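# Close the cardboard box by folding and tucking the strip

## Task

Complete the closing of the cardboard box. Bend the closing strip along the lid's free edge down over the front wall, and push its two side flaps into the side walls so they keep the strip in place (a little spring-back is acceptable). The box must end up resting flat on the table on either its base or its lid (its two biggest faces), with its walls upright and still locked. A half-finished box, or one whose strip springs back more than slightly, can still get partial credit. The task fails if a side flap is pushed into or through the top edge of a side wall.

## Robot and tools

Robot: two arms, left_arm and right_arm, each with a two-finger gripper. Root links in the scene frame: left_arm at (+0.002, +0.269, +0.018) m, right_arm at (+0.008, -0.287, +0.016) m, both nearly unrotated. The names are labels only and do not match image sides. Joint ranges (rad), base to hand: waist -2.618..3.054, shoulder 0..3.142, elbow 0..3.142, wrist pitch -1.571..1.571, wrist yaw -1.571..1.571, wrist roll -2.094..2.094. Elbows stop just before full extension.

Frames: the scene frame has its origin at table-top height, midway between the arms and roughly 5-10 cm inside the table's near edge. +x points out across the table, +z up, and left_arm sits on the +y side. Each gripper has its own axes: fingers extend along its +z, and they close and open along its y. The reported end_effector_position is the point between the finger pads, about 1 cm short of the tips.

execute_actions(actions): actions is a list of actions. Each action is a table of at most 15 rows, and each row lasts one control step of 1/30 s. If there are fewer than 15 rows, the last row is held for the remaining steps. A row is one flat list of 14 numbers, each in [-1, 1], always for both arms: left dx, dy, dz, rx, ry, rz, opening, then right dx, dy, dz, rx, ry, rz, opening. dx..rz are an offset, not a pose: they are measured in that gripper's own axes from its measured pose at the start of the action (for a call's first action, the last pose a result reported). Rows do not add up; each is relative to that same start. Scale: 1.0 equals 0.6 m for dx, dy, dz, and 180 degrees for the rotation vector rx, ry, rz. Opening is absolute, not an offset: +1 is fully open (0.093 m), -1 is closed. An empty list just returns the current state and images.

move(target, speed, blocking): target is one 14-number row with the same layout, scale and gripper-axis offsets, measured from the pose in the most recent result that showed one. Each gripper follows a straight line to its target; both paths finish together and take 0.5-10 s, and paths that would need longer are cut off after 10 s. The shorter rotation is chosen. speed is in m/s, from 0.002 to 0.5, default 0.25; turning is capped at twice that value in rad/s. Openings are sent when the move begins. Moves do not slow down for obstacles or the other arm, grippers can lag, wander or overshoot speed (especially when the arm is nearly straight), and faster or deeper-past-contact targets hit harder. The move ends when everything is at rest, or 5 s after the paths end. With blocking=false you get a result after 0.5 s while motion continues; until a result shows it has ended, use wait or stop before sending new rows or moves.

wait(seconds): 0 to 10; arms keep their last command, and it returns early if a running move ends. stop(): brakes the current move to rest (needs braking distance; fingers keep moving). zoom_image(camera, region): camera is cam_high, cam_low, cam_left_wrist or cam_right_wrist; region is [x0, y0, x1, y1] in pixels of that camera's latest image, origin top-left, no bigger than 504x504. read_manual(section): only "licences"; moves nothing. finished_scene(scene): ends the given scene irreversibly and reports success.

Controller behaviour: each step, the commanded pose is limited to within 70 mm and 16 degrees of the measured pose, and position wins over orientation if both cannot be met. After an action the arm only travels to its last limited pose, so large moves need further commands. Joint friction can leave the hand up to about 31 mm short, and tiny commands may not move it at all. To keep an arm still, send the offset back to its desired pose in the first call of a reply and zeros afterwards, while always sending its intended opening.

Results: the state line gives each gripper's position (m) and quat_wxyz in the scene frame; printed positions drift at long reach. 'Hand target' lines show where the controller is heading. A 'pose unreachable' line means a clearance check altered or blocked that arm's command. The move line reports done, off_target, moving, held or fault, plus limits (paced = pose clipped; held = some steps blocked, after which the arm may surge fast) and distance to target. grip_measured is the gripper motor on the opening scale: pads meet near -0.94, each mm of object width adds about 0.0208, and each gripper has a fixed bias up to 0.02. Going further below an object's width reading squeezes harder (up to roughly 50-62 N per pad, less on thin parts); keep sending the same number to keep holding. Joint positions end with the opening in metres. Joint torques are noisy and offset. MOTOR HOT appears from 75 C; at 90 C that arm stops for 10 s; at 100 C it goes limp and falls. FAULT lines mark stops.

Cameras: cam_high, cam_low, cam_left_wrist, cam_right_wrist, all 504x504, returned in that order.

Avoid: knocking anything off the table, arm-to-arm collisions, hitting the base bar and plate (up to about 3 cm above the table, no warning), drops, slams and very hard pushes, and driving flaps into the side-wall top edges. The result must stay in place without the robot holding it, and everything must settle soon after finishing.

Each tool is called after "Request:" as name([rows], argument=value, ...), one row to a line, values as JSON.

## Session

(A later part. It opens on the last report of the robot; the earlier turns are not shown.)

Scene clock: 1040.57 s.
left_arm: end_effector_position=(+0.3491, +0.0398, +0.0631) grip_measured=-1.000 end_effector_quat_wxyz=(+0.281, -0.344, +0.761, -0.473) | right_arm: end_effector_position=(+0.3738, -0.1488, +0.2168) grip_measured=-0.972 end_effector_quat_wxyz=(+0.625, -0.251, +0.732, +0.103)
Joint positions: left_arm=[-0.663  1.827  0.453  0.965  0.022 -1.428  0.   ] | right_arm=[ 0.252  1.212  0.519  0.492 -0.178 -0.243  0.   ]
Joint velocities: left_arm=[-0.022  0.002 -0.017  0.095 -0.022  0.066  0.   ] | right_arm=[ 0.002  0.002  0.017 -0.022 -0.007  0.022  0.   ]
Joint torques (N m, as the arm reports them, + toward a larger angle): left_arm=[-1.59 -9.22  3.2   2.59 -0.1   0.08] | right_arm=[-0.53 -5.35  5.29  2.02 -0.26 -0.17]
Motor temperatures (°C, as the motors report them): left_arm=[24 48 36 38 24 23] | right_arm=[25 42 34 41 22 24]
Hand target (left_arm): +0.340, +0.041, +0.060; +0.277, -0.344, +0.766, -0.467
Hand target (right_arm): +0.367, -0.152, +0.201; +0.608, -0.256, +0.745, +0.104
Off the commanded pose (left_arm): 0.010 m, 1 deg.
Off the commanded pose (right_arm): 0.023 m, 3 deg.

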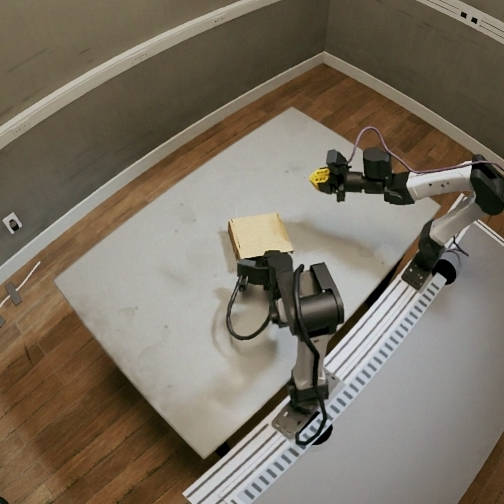

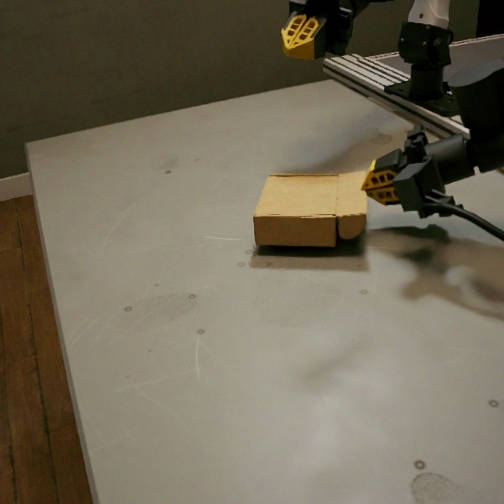

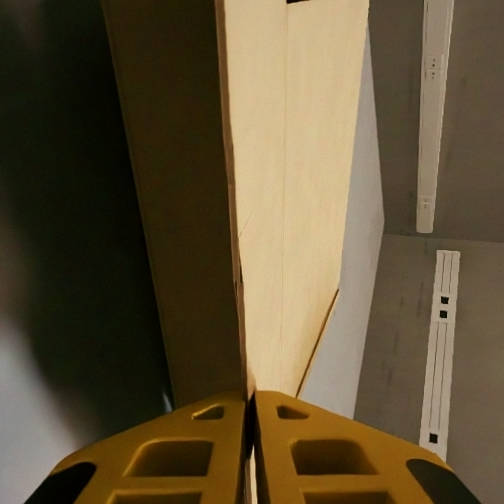

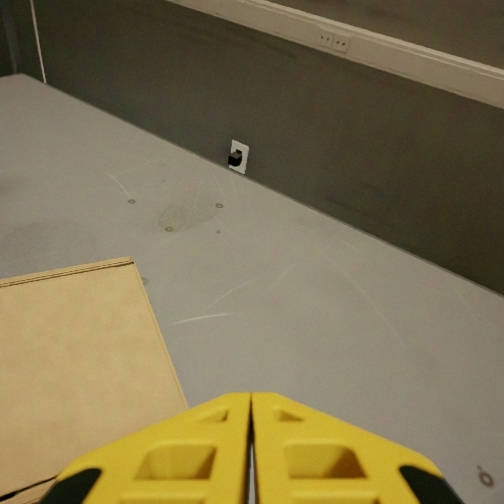

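Request:
move(target=[0,0,0,0,0,0,-0.4, 0,0,0,0,0,0,-1])

Request:
move(target=[-0.09,0.01,0.0,0,0,0,-0.4, 0,0,0,0,0,0,-1], speed=0.08)

Scene clock: 1050.73 s.
left_arm: end_effector_position=(+0.3491, +0.0398, +0.0631) grip_measured=-0.403 end_effector_quat_wxyz=(+0.281, -0.344, +0.761, -0.473) | right_arm: end_effector_position=(+0.3738, -0.1488, +0.2168) grip_measured=-0.972 end_effector_quat_wxyz=(+0.625, -0.251, +0.732, +0.103)
Joint positions: left_arm=[-0.663  1.827  0.453  0.965  0.022 -1.428  0.026] | right_arm=[ 0.252  1.212  0.519  0.492 -0.178 -0.243  0.   ]
Joint velocities: left_arm=[-0.012 -0.007 -0.002  0.007  0.022 -0.037 -0.   ] | right_arm=[-0.012 -0.007 -0.007 -0.022 -0.037  0.022  0.   ]
Joint torques (N m, as the arm reports them, + toward a larger angle): left_arm=[-0.65 -7.8   5.43  2.64 -0.04  0.12] | right_arm=[ 0.17 -4.71  7.44  2.25 -0.14 -0.06]
Motor temperatures (°C, as the motors report them): left_arm=[24 48 35 38 24 23] | right_arm=[25 41 34 41 22 24]
Hand target (left_arm): +0.349, +0.040, +0.063; +0.281, -0.344, +0.761, -0.473
Hand target (right_arm): +0.374, -0.149, +0.217; +0.625, -0.251, +0.732, +0.103
Off the commanded pose (left_arm): 0.000 m, 0 deg.
Off the commanded pose (right_arm): 0.000 m, 0 deg.
move: done

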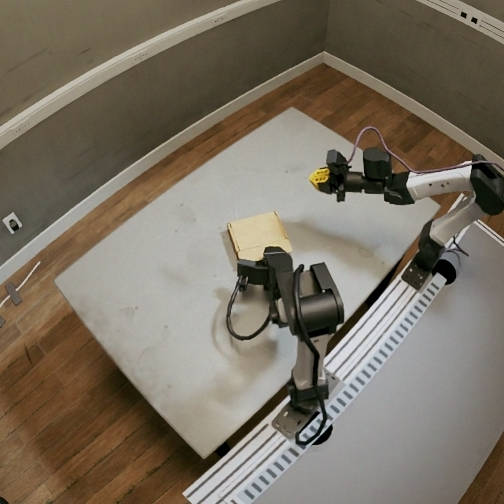

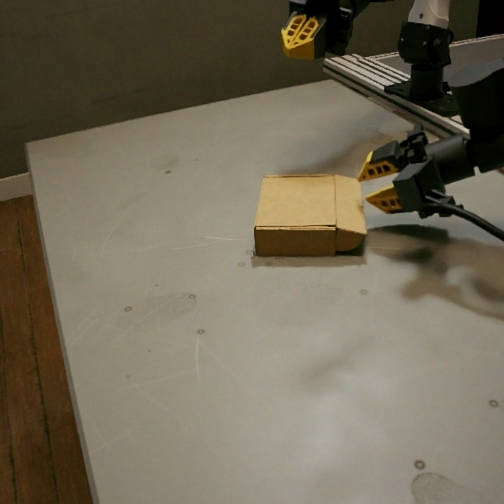

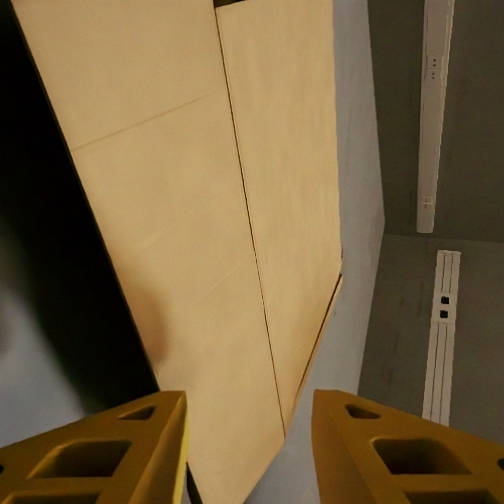

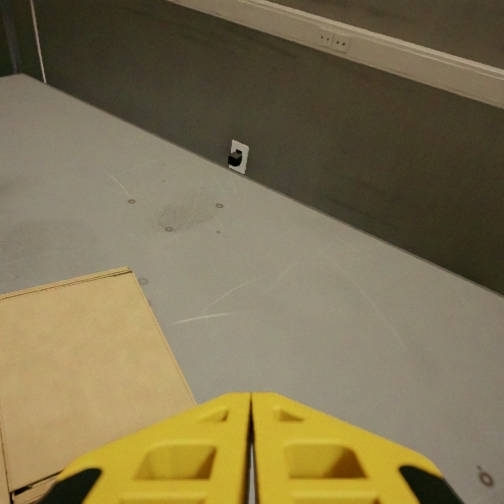

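Scene clock: 1051.90 s.
left_arm: end_effector_position=(+0.3780, +0.0854, +0.0667) grip_measured=-0.403 end_effector_quat_wxyz=(+0.287, -0.345, +0.755, -0.477) | right_arm: end_effector_position=(+0.3738, -0.1488, +0.2168) grip_measured=-0.972 end_effector_quat_wxyz=(+0.625, -0.251, +0.732, +0.103)
Joint positions: left_arm=[-0.463  1.827  0.467  0.959  0.199 -1.354  0.026] | right_arm=[ 0.252  1.212  0.519  0.492 -0.178 -0.243  0.   ]
Joint velocities: left_arm=[ 0.022  0.002 -0.027 -0.007 -0.081  0.022  0.   ] | right_arm=[ 0.017  0.007 -0.007  0.007  0.095 -0.007  0.   ]
Joint torques (N m, as the arm reports them, + toward a larger angle): left_arm=[-0.31 -6.91  7.01  2.41  0.08  0.16] | right_arm=[ 0.24 -4.55  7.35  2.24 -0.16 -0.09]
Motor temperatures (°C, as the motors report them): left_arm=[24 47 35 38 24 23] | right_arm=[25 41 34 41 22 24]
Hand target (left_arm): +0.381, +0.085, +0.062; +0.281, -0.344, +0.761, -0.473
Hand target (right_arm): +0.374, -0.149, +0.217; +0.625, -0.251, +0.732, +0.103
Off the commanded pose (left_arm): 0.004 m, 1 deg.
Off the commanded pose (right_arm): 0.000 m, 0 deg.
move: done

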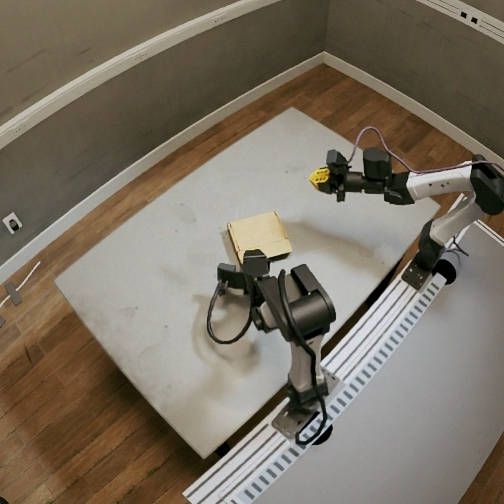

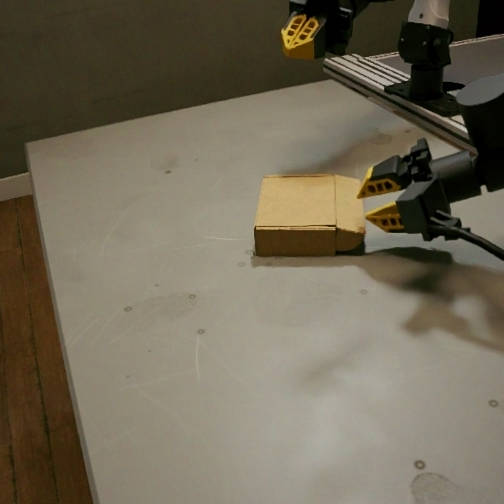

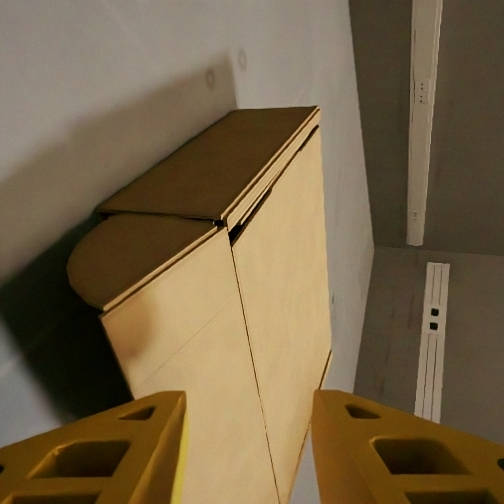

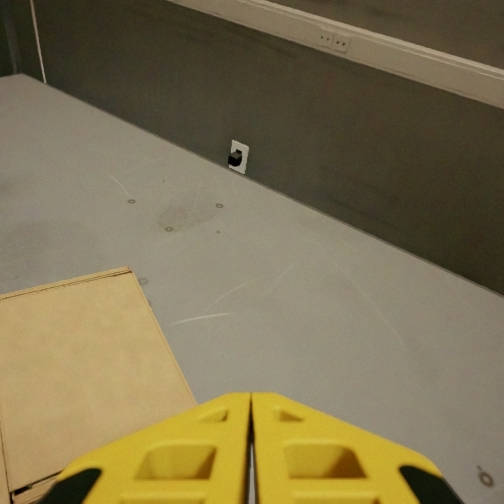

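Request:
move(target=[0.02,0.0,-0.04,0,0,0,-0.3, 0,0,0,0,0,0,-1], speed=0.08)

Request:
move(target=[0.0,0.07,0.0,0,0,0,-0.3, 0,0,0,0,0,0,-1], speed=0.08)

Scene clock: 1060.10 s.
left_arm: end_effector_position=(+0.3606, +0.0886, +0.0769) grip_measured=-0.302 end_effector_quat_wxyz=(+0.293, -0.342, +0.752, -0.481) | right_arm: end_effector_position=(+0.3738, -0.1488, +0.2168) grip_measured=-0.972 end_effector_quat_wxyz=(+0.625, -0.251, +0.732, +0.103)
Joint positions: left_arm=[-0.479  1.74   0.397  0.958  0.182 -1.356  0.031] | right_arm=[ 0.252  1.212  0.519  0.492 -0.178 -0.243  0.   ]
Joint velocities: left_arm=[-0.002 -0.017  0.012 -0.022  0.051  0.007  0.   ] | right_arm=[-0.007 -0.002 -0.007 -0.095 -0.022 -0.051  0.   ]
Joint torques (N m, as the arm reports them, + toward a larger angle): left_arm=[-1.53 -8.88  3.8   2.56 -0.07  0.03] | right_arm=[ 0.2  -4.66  7.43  2.26 -0.15 -0.04]
Motor temperatures (°C, as the motors report them): left_arm=[24 46 36 38 24 23] | right_arm=[25 40 35 42 22 24]
Hand target (left_arm): +0.353, +0.089, +0.075; +0.287, -0.345, +0.755, -0.477
Hand target (right_arm): +0.374, -0.149, +0.217; +0.625, -0.251, +0.732, +0.103
Off the commanded pose (left_arm): 0.008 m, 1 deg.
Off the commanded pose (right_arm): 0.000 m, 0 deg.
move: done

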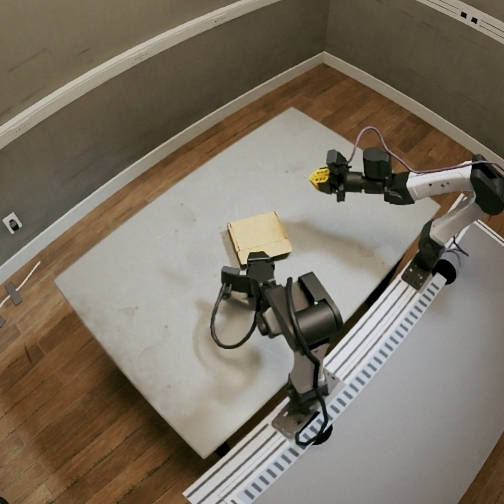

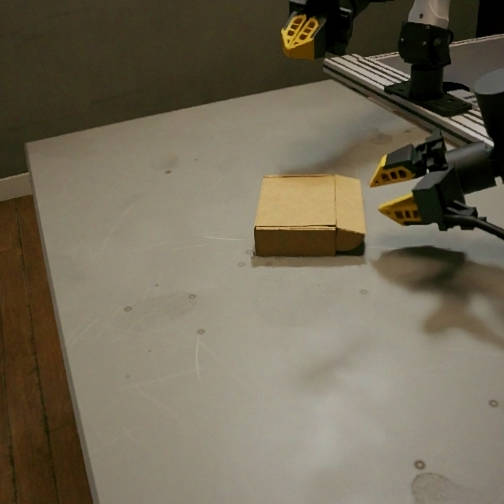

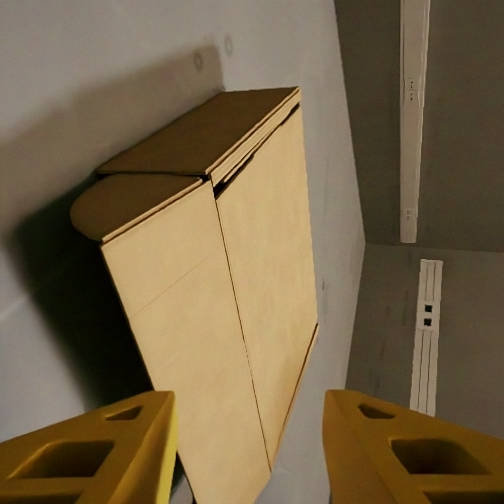

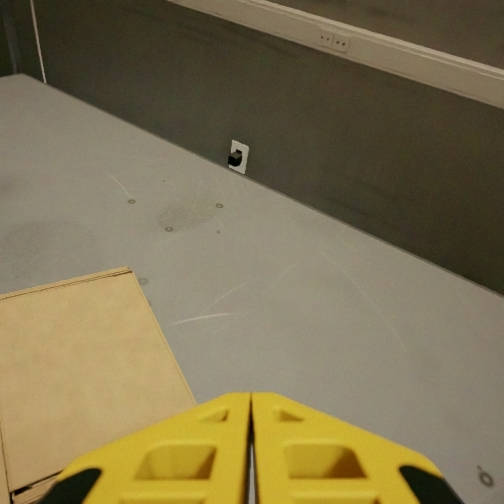

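Scene clock: 1061.30 s.
left_arm: end_effector_position=(+0.3582, +0.0967, +0.0501) grip_measured=-0.302 end_effector_quat_wxyz=(+0.302, -0.338, +0.744, -0.491) | right_arm: end_effector_position=(+0.3738, -0.1488, +0.2168) grip_measured=-0.972 end_effector_quat_wxyz=(+0.625, -0.251, +0.732, +0.103)
Joint positions: left_arm=[-0.451  1.932  0.348  1.229  0.207 -1.35   0.031] | right_arm=[ 0.252  1.212  0.519  0.492 -0.178 -0.243  0.   ]
Joint velocities: left_arm=[-0.012 -0.017  0.002  0.051  0.007  0.007  0.   ] | right_arm=[-0.017 -0.002  0.017 -0.007 -0.022 -0.022  0.   ]
Joint torques (N m, as the arm reports them, + toward a larger angle): left_arm=[-0.06 -5.65  2.32  2.83  0.08  0.16] | right_arm=[ 0.27 -4.7   7.42  2.24 -0.12 -0.08]
Motor temperatures (°C, as the motors report them): left_arm=[24 46 36 38 24 23] | right_arm=[25 40 35 43 22 24]
Hand target (left_arm): +0.351, +0.101, +0.038; +0.293, -0.342, +0.753, -0.481
Hand target (right_arm): +0.374, -0.149, +0.217; +0.625, -0.251, +0.732, +0.103
Off the commanded pose (left_arm): 0.015 m, 2 deg.
Off the commanded pose (right_arm): 0.000 m, 0 deg.
move: off_target (left_arm)

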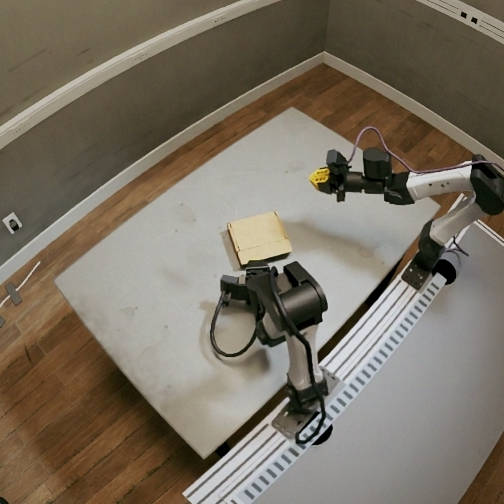

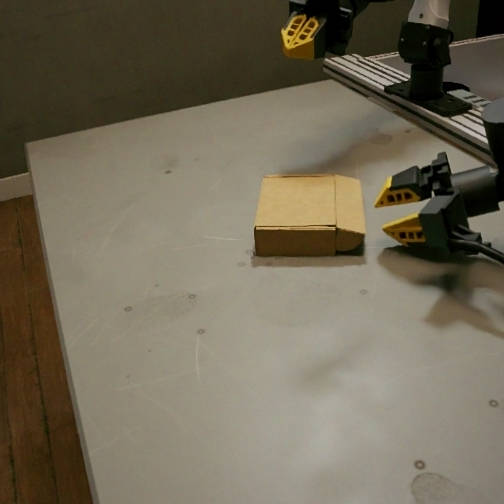

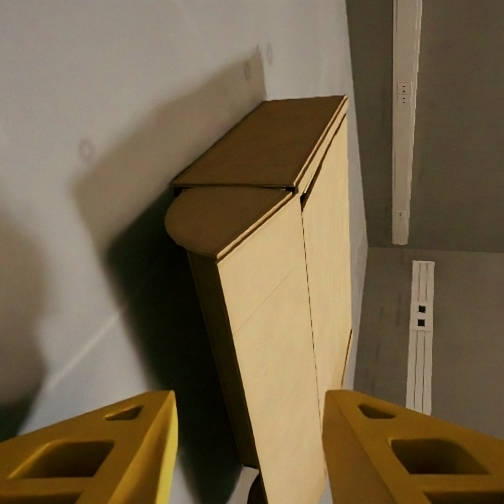

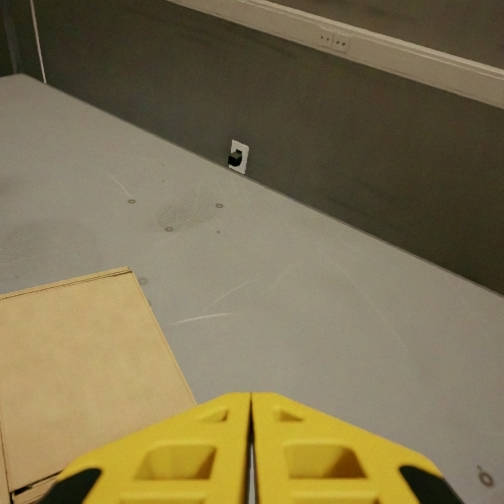

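Request:
move(target=[0.0,0.0,0.075,0,0,0,-0.3, 0,0,0,0,0,0,-1], speed=0.06)

Scene clock: 1072.17 s.
left_arm: end_effector_position=(+0.3922, +0.0768, +0.0465) grip_measured=-0.302 end_effector_quat_wxyz=(+0.313, -0.333, +0.737, -0.498) | right_arm: end_effector_position=(+0.3738, -0.1488, +0.2168) grip_measured=-0.972 end_effector_quat_wxyz=(+0.625, -0.251, +0.732, +0.103)
Joint positions: left_arm=[-0.476  2.051  0.499  1.23   0.18  -1.355  0.031] | right_arm=[ 0.252  1.212  0.519  0.492 -0.178 -0.243  0.   ]
Joint velocities: left_arm=[ 0.002 -0.012 -0.007 -0.081  0.007 -0.081  0.   ] | right_arm=[-0.022  0.002 -0.012 -0.051  0.037  0.007  0.   ]
Joint torques (N m, as the arm reports them, + toward a larger angle): left_arm=[-1.53 -6.98  5.81  2.47 -0.09  0.07] | right_arm=[ 0.33 -4.66  7.46  2.21 -0.17 -0.05]
Motor temperatures (°C, as the motors report them): left_arm=[24 45 35 39 24 23] | right_arm=[25 39 36 44 22 24]
Hand target (left_arm): +0.393, +0.073, +0.036; +0.302, -0.338, +0.744, -0.491
Hand target (right_arm): +0.374, -0.149, +0.217; +0.625, -0.251, +0.732, +0.103
Off the commanded pose (left_arm): 0.012 m, 2 deg.
Off the commanded pose (right_arm): 0.000 m, 0 deg.
move: off_target (left_arm)

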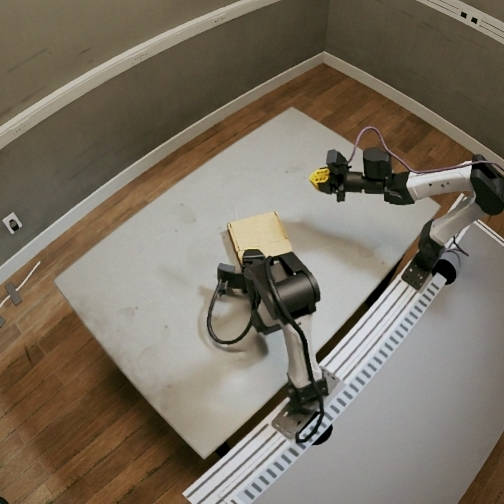

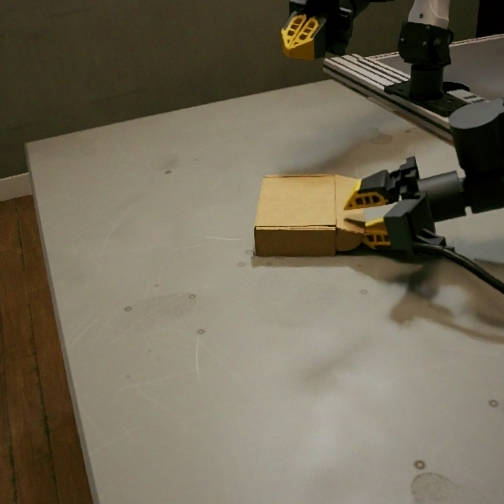

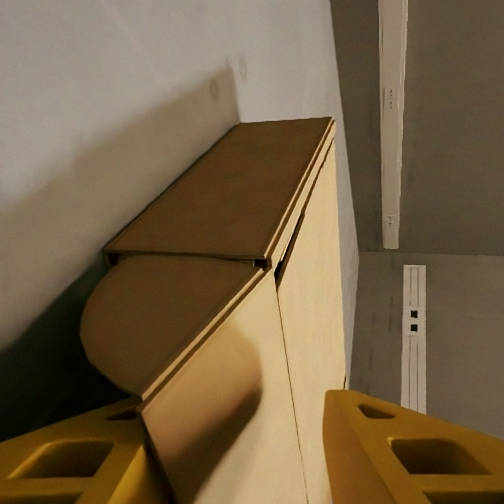

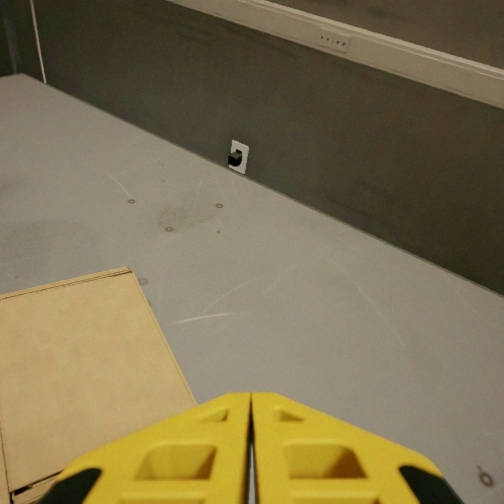

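Request:
move(target=[0.05,0.0,-0.01,0,0,0,-0.3, 0,0,0,0,0,0,-1], speed=0.05)

Request:
move(target=[0.0,0.0,0,0,0,0,-1, 0,0,0,0,0,0,-1], speed=0.05)

Scene clock: 1078.40 s.
left_arm: end_effector_position=(+0.3763, +0.0554, +0.0475) grip_measured=-0.302 end_effector_quat_wxyz=(+0.316, -0.330, +0.736, -0.500) | right_arm: end_effector_position=(+0.3738, -0.1488, +0.2168) grip_measured=-0.972 end_effector_quat_wxyz=(+0.625, -0.251, +0.732, +0.103)
Joint positions: left_arm=[-0.571  2.051  0.474  1.267  0.089 -1.38   0.031] | right_arm=[ 0.252  1.212  0.519  0.492 -0.178 -0.243  0.   ]
Joint velocities: left_arm=[-0.012  0.002 -0.012 -0.125  0.007  0.037  0.   ] | right_arm=[-0.007  0.002  0.002  0.037 -0.022 -0.022  0.   ]
Joint torques (N m, as the arm reports them, + toward a larger angle): left_arm=[-1.5  -8.94  2.27  2.91 -0.11  0.02] | right_arm=[ 0.27 -4.65  7.3   2.23 -0.12 -0.04]
Motor temperatures (°C, as the motors report them): left_arm=[24 44 35 39 24 23] | right_arm=[25 39 37 44 22 24]
Hand target (left_arm): +0.370, +0.056, +0.045; +0.313, -0.333, +0.737, -0.498
Hand target (right_arm): +0.374, -0.149, +0.217; +0.625, -0.251, +0.732, +0.103
Off the commanded pose (left_arm): 0.007 m, 1 deg.
Off the commanded pose (right_arm): 0.000 m, 0 deg.
move: done

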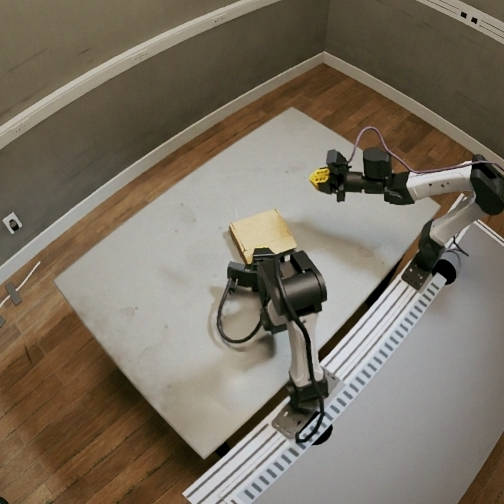

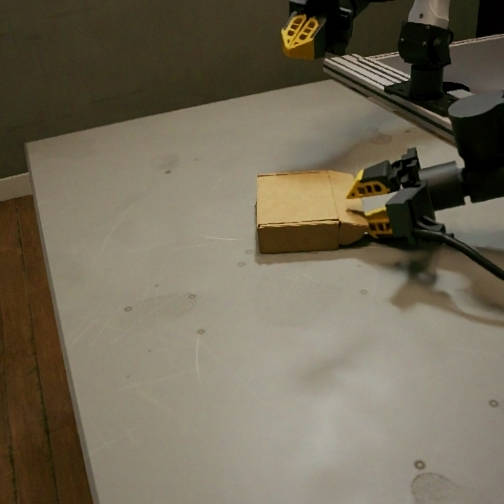

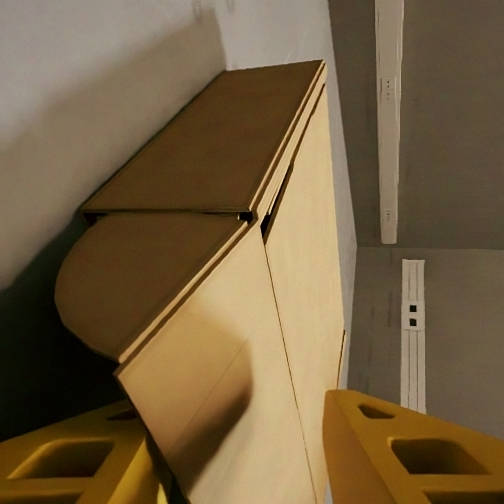

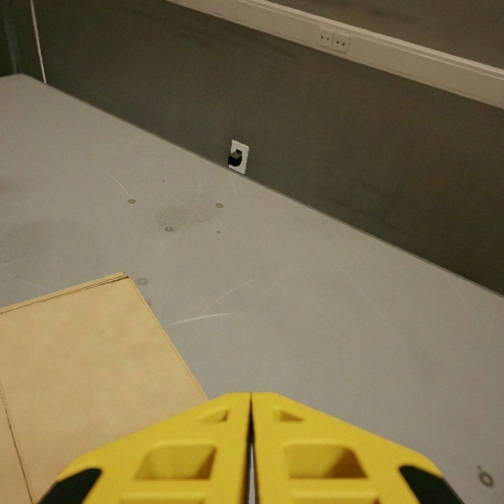

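Scene clock: 1078.90 s.
left_arm: end_effector_position=(+0.3795, +0.0520, +0.0645) grip_measured=-1.000 end_effector_quat_wxyz=(+0.325, -0.324, +0.716, -0.527) | right_arm: end_effector_position=(+0.3738, -0.1488, +0.2168) grip_measured=-0.972 end_effector_quat_wxyz=(+0.625, -0.251, +0.732, +0.103)
Joint positions: left_arm=[-0.571  2.045  0.474  1.329  0.1   -1.4    0.   ] | right_arm=[ 0.252  1.212  0.519  0.492 -0.178 -0.243  0.   ]
Joint velocities: left_arm=[ 0.007 -0.007 -0.012  0.007  0.007 -0.11   0.   ] | right_arm=[ 0.002 -0.022 -0.002 -0.037 -0.022 -0.051  0.   ]
Joint torques (N m, as the arm reports them, + toward a larger angle): left_arm=[-0.67 -8.47  3.78  2.04 -0.13  0.32] | right_arm=[ 0.19 -4.59  7.28  2.23 -0.14 -0.05]
Motor temperatures (°C, as the motors report them): left_arm=[24 45 35 39 24 23] | right_arm=[25 39 37 44 22 24]
Hand target (left_arm): +0.376, +0.056, +0.048; +0.316, -0.330, +0.735, -0.501
Hand target (right_arm): +0.374, -0.149, +0.217; +0.625, -0.251, +0.732, +0.103
Off the commanded pose (left_arm): 0.018 m, 4 deg.
Off the commanded pose (right_arm): 0.000 m, 0 deg.
move: off_target (left_arm)

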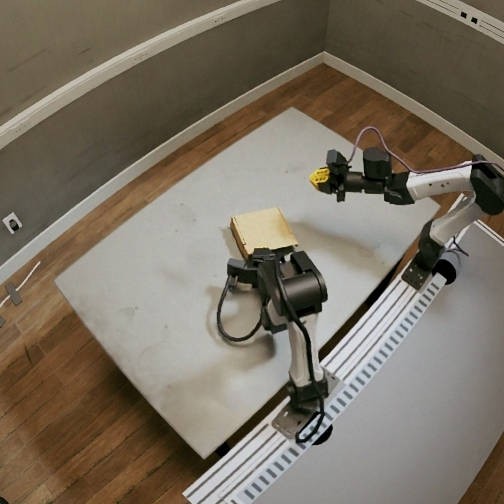

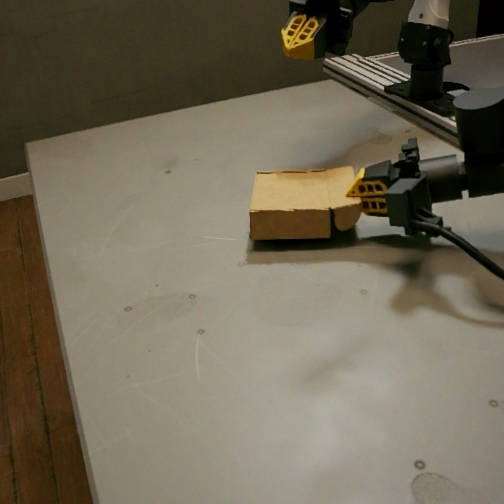

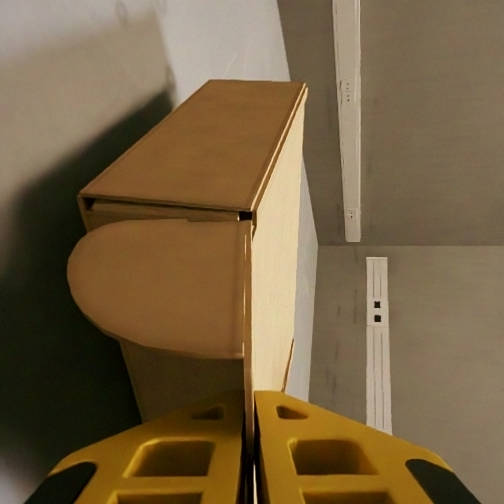

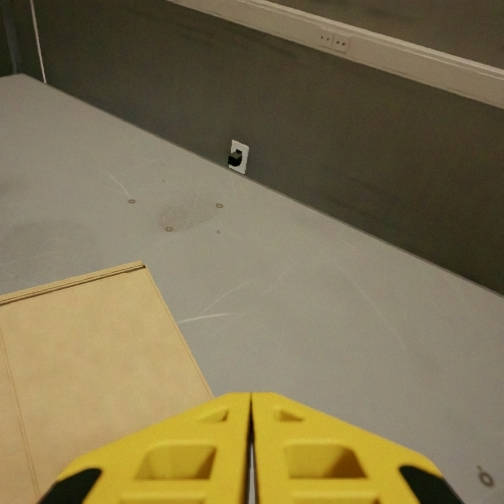

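Request:
move(target=[0,0,0,0,0,0,-1, 0.263,0.055,-0.006,-0.253,0.024,-0.020,-1], speed=0.15)

Scene clock: 1100.37 s.
left_arm: end_effector_position=(+0.3798, +0.0512, +0.0677) grip_measured=-1.000 end_effector_quat_wxyz=(+0.326, -0.323, +0.712, -0.532) | right_arm: end_effector_position=(+0.3370, -0.1614, +0.0549) grip_measured=-0.972 end_effector_quat_wxyz=(+0.446, -0.510, +0.654, +0.336)
Joint positions: left_arm=[-0.571  2.045  0.474  1.343  0.103 -1.404  0.   ] | right_arm=[-0.127  1.852  0.749 -0.045 -1.116 -1.152  0.   ]
Joint velocities: left_arm=[-0.002 -0.007 -0.022  0.022  0.037 -0.037  0.   ] | right_arm=[-0.002  0.002 -0.002 -0.051 -0.022  0.081  0.   ]
Joint torques (N m, as the arm reports them, + toward a larger angle): left_arm=[-0.69 -8.87  4.21  2.61 -0.03  0.16] | right_arm=[-0.47 -6.94  6.35  0.72 -0.67 -0.16]
Motor temperatures (°C, as the motors report them): left_arm=[24 45 34 38 24 23] | right_arm=[25 38 38 44 22 24]
Hand target (left_arm): +0.379, +0.052, +0.065; +0.325, -0.324, +0.715, -0.527
Hand target (right_arm): +0.340, -0.163, +0.054; +0.444, -0.506, +0.656, +0.342
Off the commanded pose (left_arm): 0.003 m, 1 deg.
Off the commanded pose (right_arm): 0.006 m, 2 deg.
move: done

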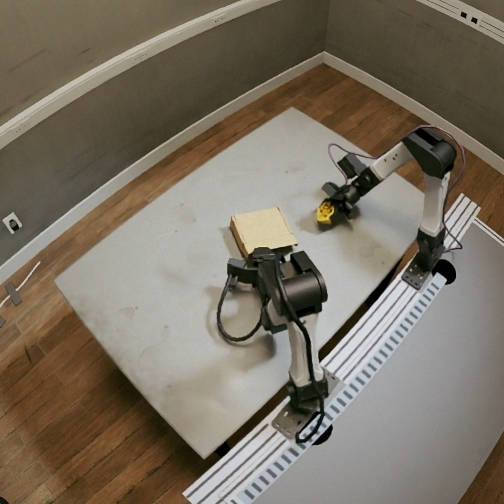

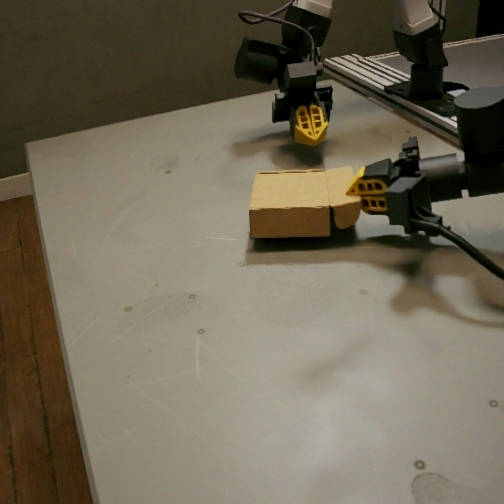

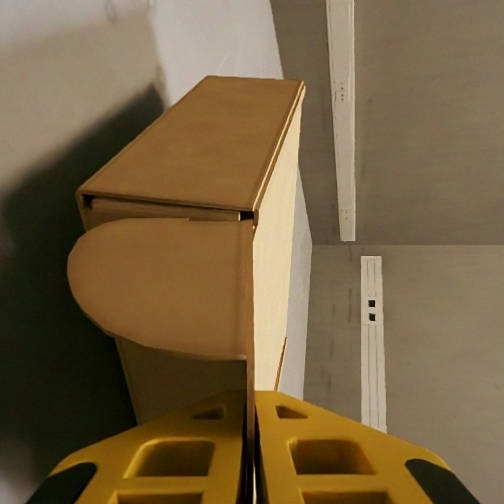

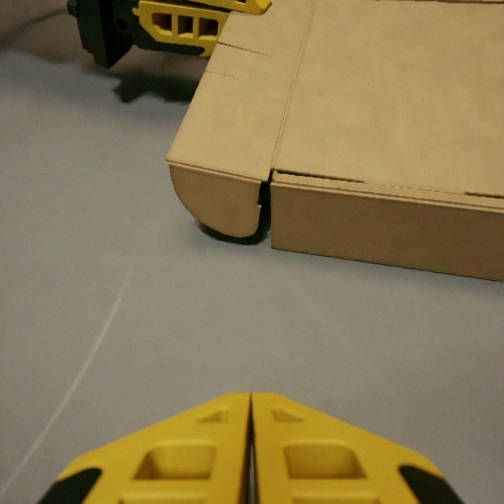

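Request:
move(target=[0,0,0,0,0,0,-1, -0.01,0.035,0.14,0,0,0,-1], speed=0.08)

Scene clock: 1113.37 s.
left_arm: end_effector_position=(+0.3801, +0.0511, +0.0690) grip_measured=-1.000 end_effector_quat_wxyz=(+0.327, -0.322, +0.710, -0.534) | right_arm: end_effector_position=(+0.3490, -0.0791, +0.0462) grip_measured=-0.972 end_effector_quat_wxyz=(+0.469, -0.510, +0.640, +0.331)
Joint positions: left_arm=[-0.571  2.045  0.474  1.348  0.103 -1.404  0.   ] | right_arm=[ 0.145  1.96   0.663  0.603 -0.963 -0.688  0.   ]
Joint velocities: left_arm=[ 0.002  0.002  0.007  0.022 -0.022 -0.066  0.   ] | right_arm=[-0.017  0.012 -0.007  0.095  0.007  0.007  0.   ]
Joint torques (N m, as the arm reports them, + toward a larger angle): left_arm=[-0.7  -8.91  4.22  2.7  -0.01  0.08] | right_arm=[ 1.39 -7.57  2.73  1.64 -0.34 -0.01]
Motor temperatures (°C, as the motors report them): left_arm=[24 45 34 39 24 23] | right_arm=[25 38 37 41 22 24]
Hand target (left_arm): +0.380, +0.051, +0.068; +0.326, -0.323, +0.712, -0.532
Hand target (right_arm): +0.337, -0.077, +0.032; +0.450, -0.506, +0.653, +0.339
Off the commanded pose (left_arm): 0.001 m, 0 deg.
Off the commanded pose (right_arm): 0.021 m, 3 deg.
move: off_target (right_arm)

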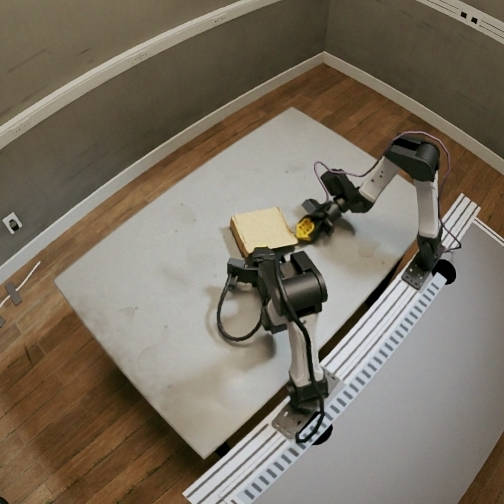

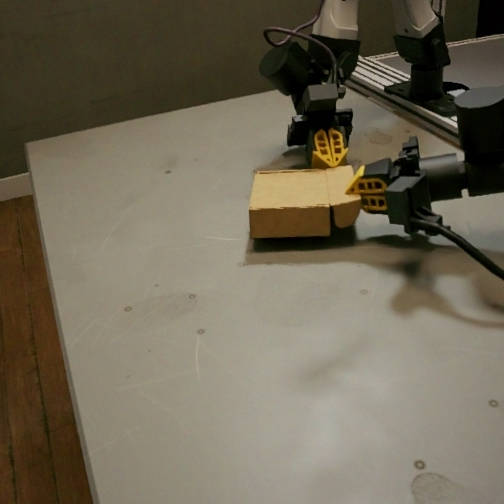

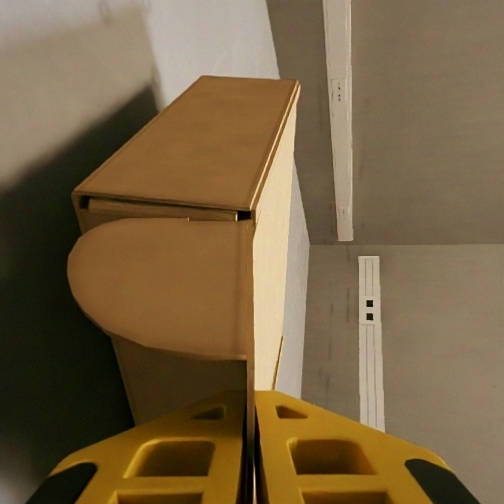

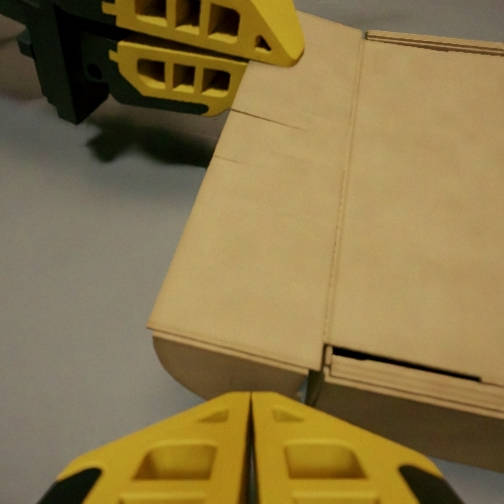

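Request:
move(target=[0,0,0,0,0,0,-1, 0.05,0.04,0.0,0,0,0,-1], speed=0.05)

Scene clock: 1120.27 s.
left_arm: end_effector_position=(+0.3803, +0.0509, +0.0700) grip_measured=-1.000 end_effector_quat_wxyz=(+0.328, -0.321, +0.709, -0.535) | right_arm: end_effector_position=(+0.3353, -0.0812, +0.0279) grip_measured=-0.972 end_effector_quat_wxyz=(+0.483, -0.513, +0.631, +0.324)
Joint positions: left_arm=[-0.571  2.045  0.474  1.352  0.104 -1.404  0.   ] | right_arm=[ 0.145  2.028  0.582  0.788 -0.963 -0.688  0.   ]
Joint velocities: left_arm=[ 0.017  0.002 -0.002  0.007 -0.022  0.037  0.   ] | right_arm=[ 0.002 -0.007 -0.007  0.007 -0.037  0.007  0.   ]
Joint torques (N m, as the arm reports them, + toward a larger angle): left_arm=[-0.74 -8.87  4.04  2.73 -0.04  0.12] | right_arm=[ 0.13 -7.48  2.11  1.7  -0.44 -0.11]
Motor temperatures (°C, as the motors report them): left_arm=[24 45 34 39 24 23] | right_arm=[25 38 36 41 22 24]
Hand target (left_arm): +0.380, +0.051, +0.069; +0.327, -0.322, +0.710, -0.534
Hand target (right_arm): +0.325, -0.083, +0.017; +0.469, -0.510, +0.640, +0.331
Off the commanded pose (left_arm): 0.001 m, 0 deg.
Off the commanded pose (right_arm): 0.016 m, 2 deg.
move: off_target (right_arm)

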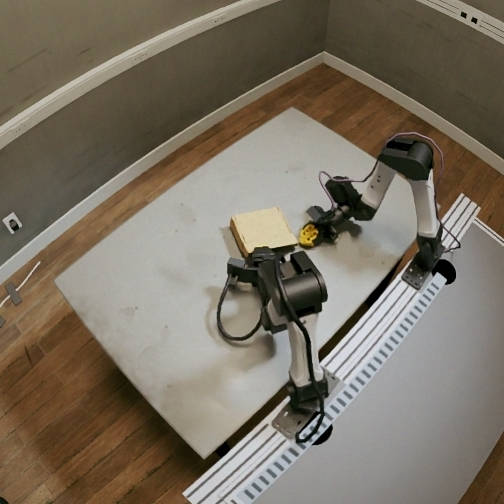

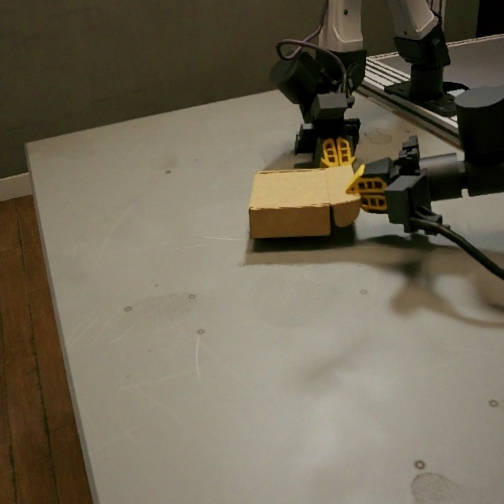

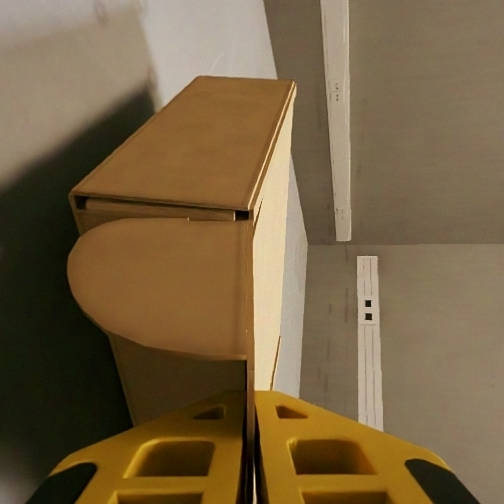

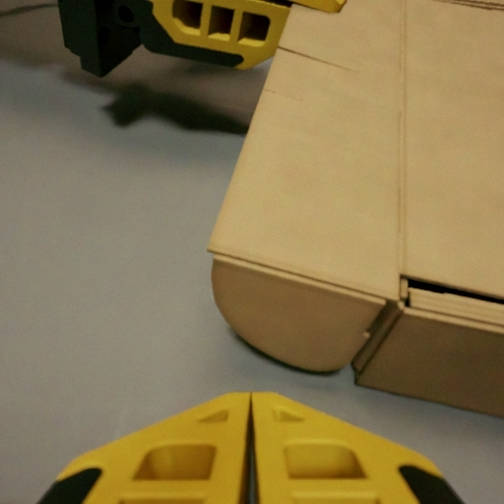

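Request:
move(target=[0,0,0,0,0,0,-1, -0.012,-0.008,0.06,0,0,0,-1], speed=0.04)

Scene clock: 1127.77 s.
left_arm: end_effector_position=(+0.3805, +0.0509, +0.0708) grip_measured=-1.000 end_effector_quat_wxyz=(+0.329, -0.320, +0.708, -0.537) | right_arm: end_effector_position=(+0.3444, -0.0530, +0.0259) grip_measured=-0.972 end_effector_quat_wxyz=(+0.483, -0.511, +0.631, +0.327)
Joint positions: left_arm=[-0.571  2.045  0.474  1.356  0.104 -1.404  0.   ] | right_arm=[ 0.229  2.088  0.637  0.863 -0.899 -0.596  0.   ]
Joint velocities: left_arm=[-0.007 -0.007  0.002 -0.022  0.022 -0.037  0.   ] | right_arm=[-0.017  0.002 -0.002  0.051  0.066  0.066  0.   ]
Joint torques (N m, as the arm reports them, + toward a larger angle): left_arm=[-0.64 -8.81  4.16  2.76 -0.06  0.11] | right_arm=[ 1.53 -7.97  5.29  1.77 -0.23 -0.03]
Motor temperatures (°C, as the motors report them): left_arm=[24 45 34 40 24 23] | right_arm=[25 39 35 41 22 24]
Hand target (left_arm): +0.380, +0.051, +0.070; +0.328, -0.321, +0.709, -0.535
Hand target (right_arm): +0.349, -0.047, +0.024; +0.484, -0.512, +0.631, +0.325
Off the commanded pose (left_arm): 0.001 m, 0 deg.
Off the commanded pose (right_arm): 0.008 m, 0 deg.
move: done

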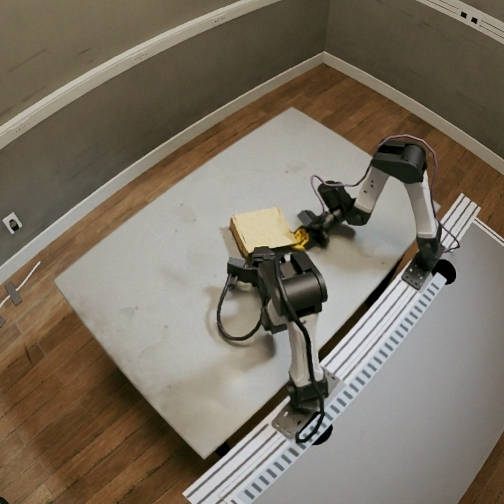

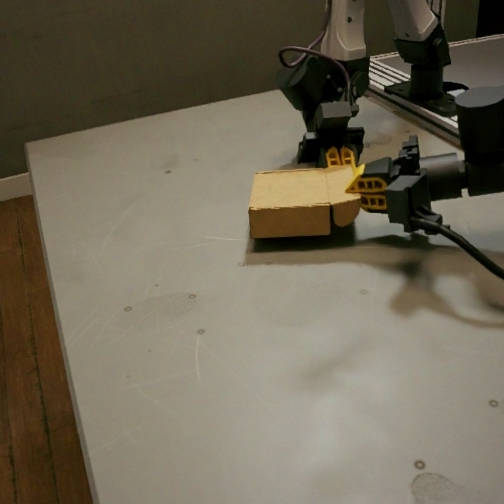

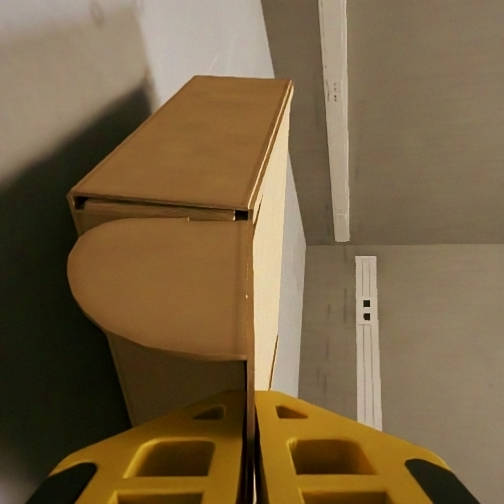

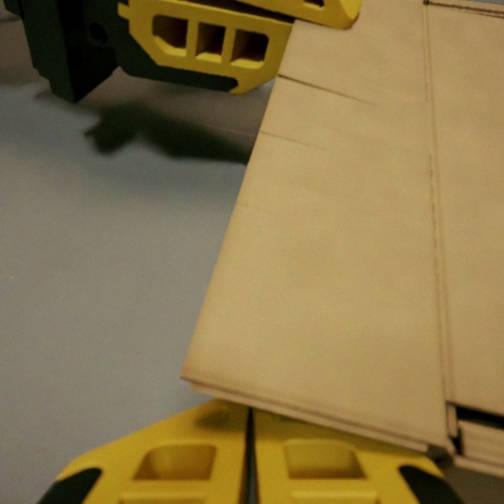

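Request:
move(target=[0,0,0,0,0,0,-1, -0.02,-0.005,0.035,0,0,0,-1], speed=0.03)

Scene clock: 1136.83 s.
left_arm: end_effector_position=(+0.3844, +0.0560, +0.0737) grip_measured=-1.000 end_effector_quat_wxyz=(+0.340, -0.327, +0.701, -0.535) | right_arm: end_effector_position=(+0.3512, -0.0422, +0.0284) grip_measured=-0.972 end_effector_quat_wxyz=(+0.481, -0.502, +0.642, +0.322)
Joint positions: left_arm=[-0.565  2.045  0.474  1.369  0.082 -1.404  0.   ] | right_arm=[ 0.265  2.088  0.662  0.864 -0.844 -0.545  0.   ]
Joint velocities: left_arm=[-0.012 -0.037 -0.002 -0.11   0.022  0.037  0.   ] | right_arm=[ 0.002  0.002 -0.002 -0.007 -0.007 -0.007  0.   ]
Joint torques (N m, as the arm reports them, + toward a larger angle): left_arm=[-1.2  -8.92  3.96  2.62  0.22  0.09] | right_arm=[ 2.45 -8.39  5.77  1.83 -0.4  -0.03]
Motor temperatures (°C, as the motors report them): left_arm=[24 46 34 40 24 23] | right_arm=[25 39 35 42 22 24]
Hand target (left_arm): +0.380, +0.051, +0.071; +0.329, -0.321, +0.708, -0.537
Hand target (right_arm): +0.352, -0.031, +0.031; +0.483, -0.511, +0.631, +0.328
Off the commanded pose (left_arm): 0.007 m, 2 deg.
Off the commanded pose (right_arm): 0.012 m, 2 deg.
move: off_target (right_arm)

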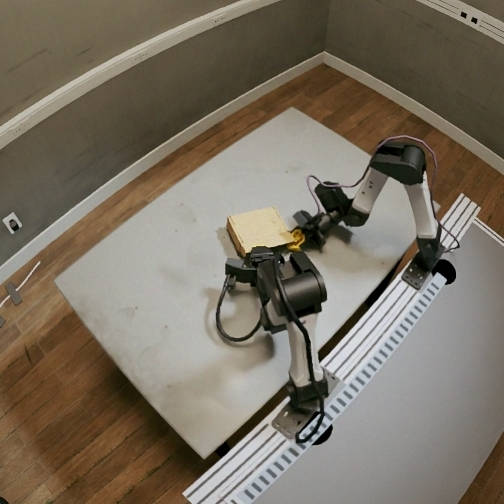

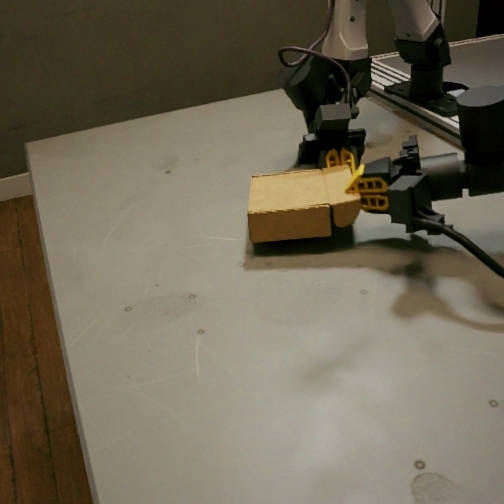

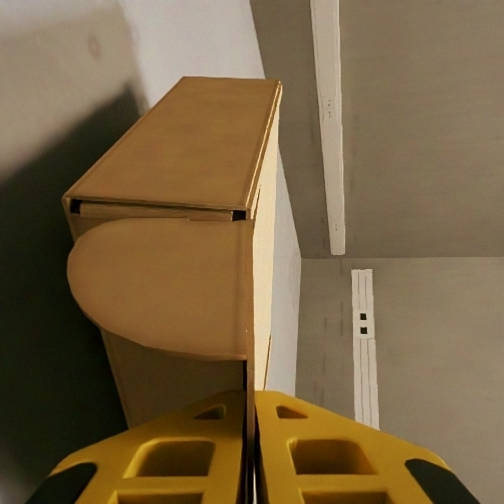

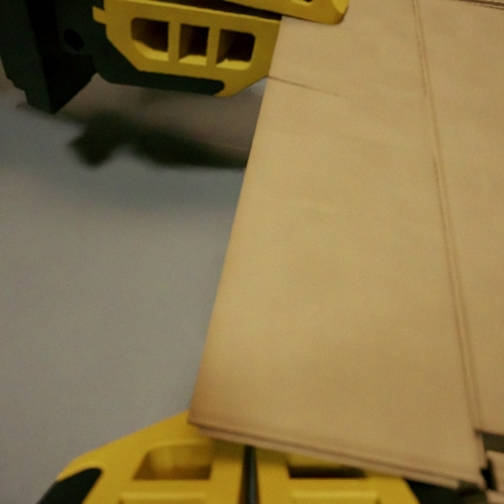

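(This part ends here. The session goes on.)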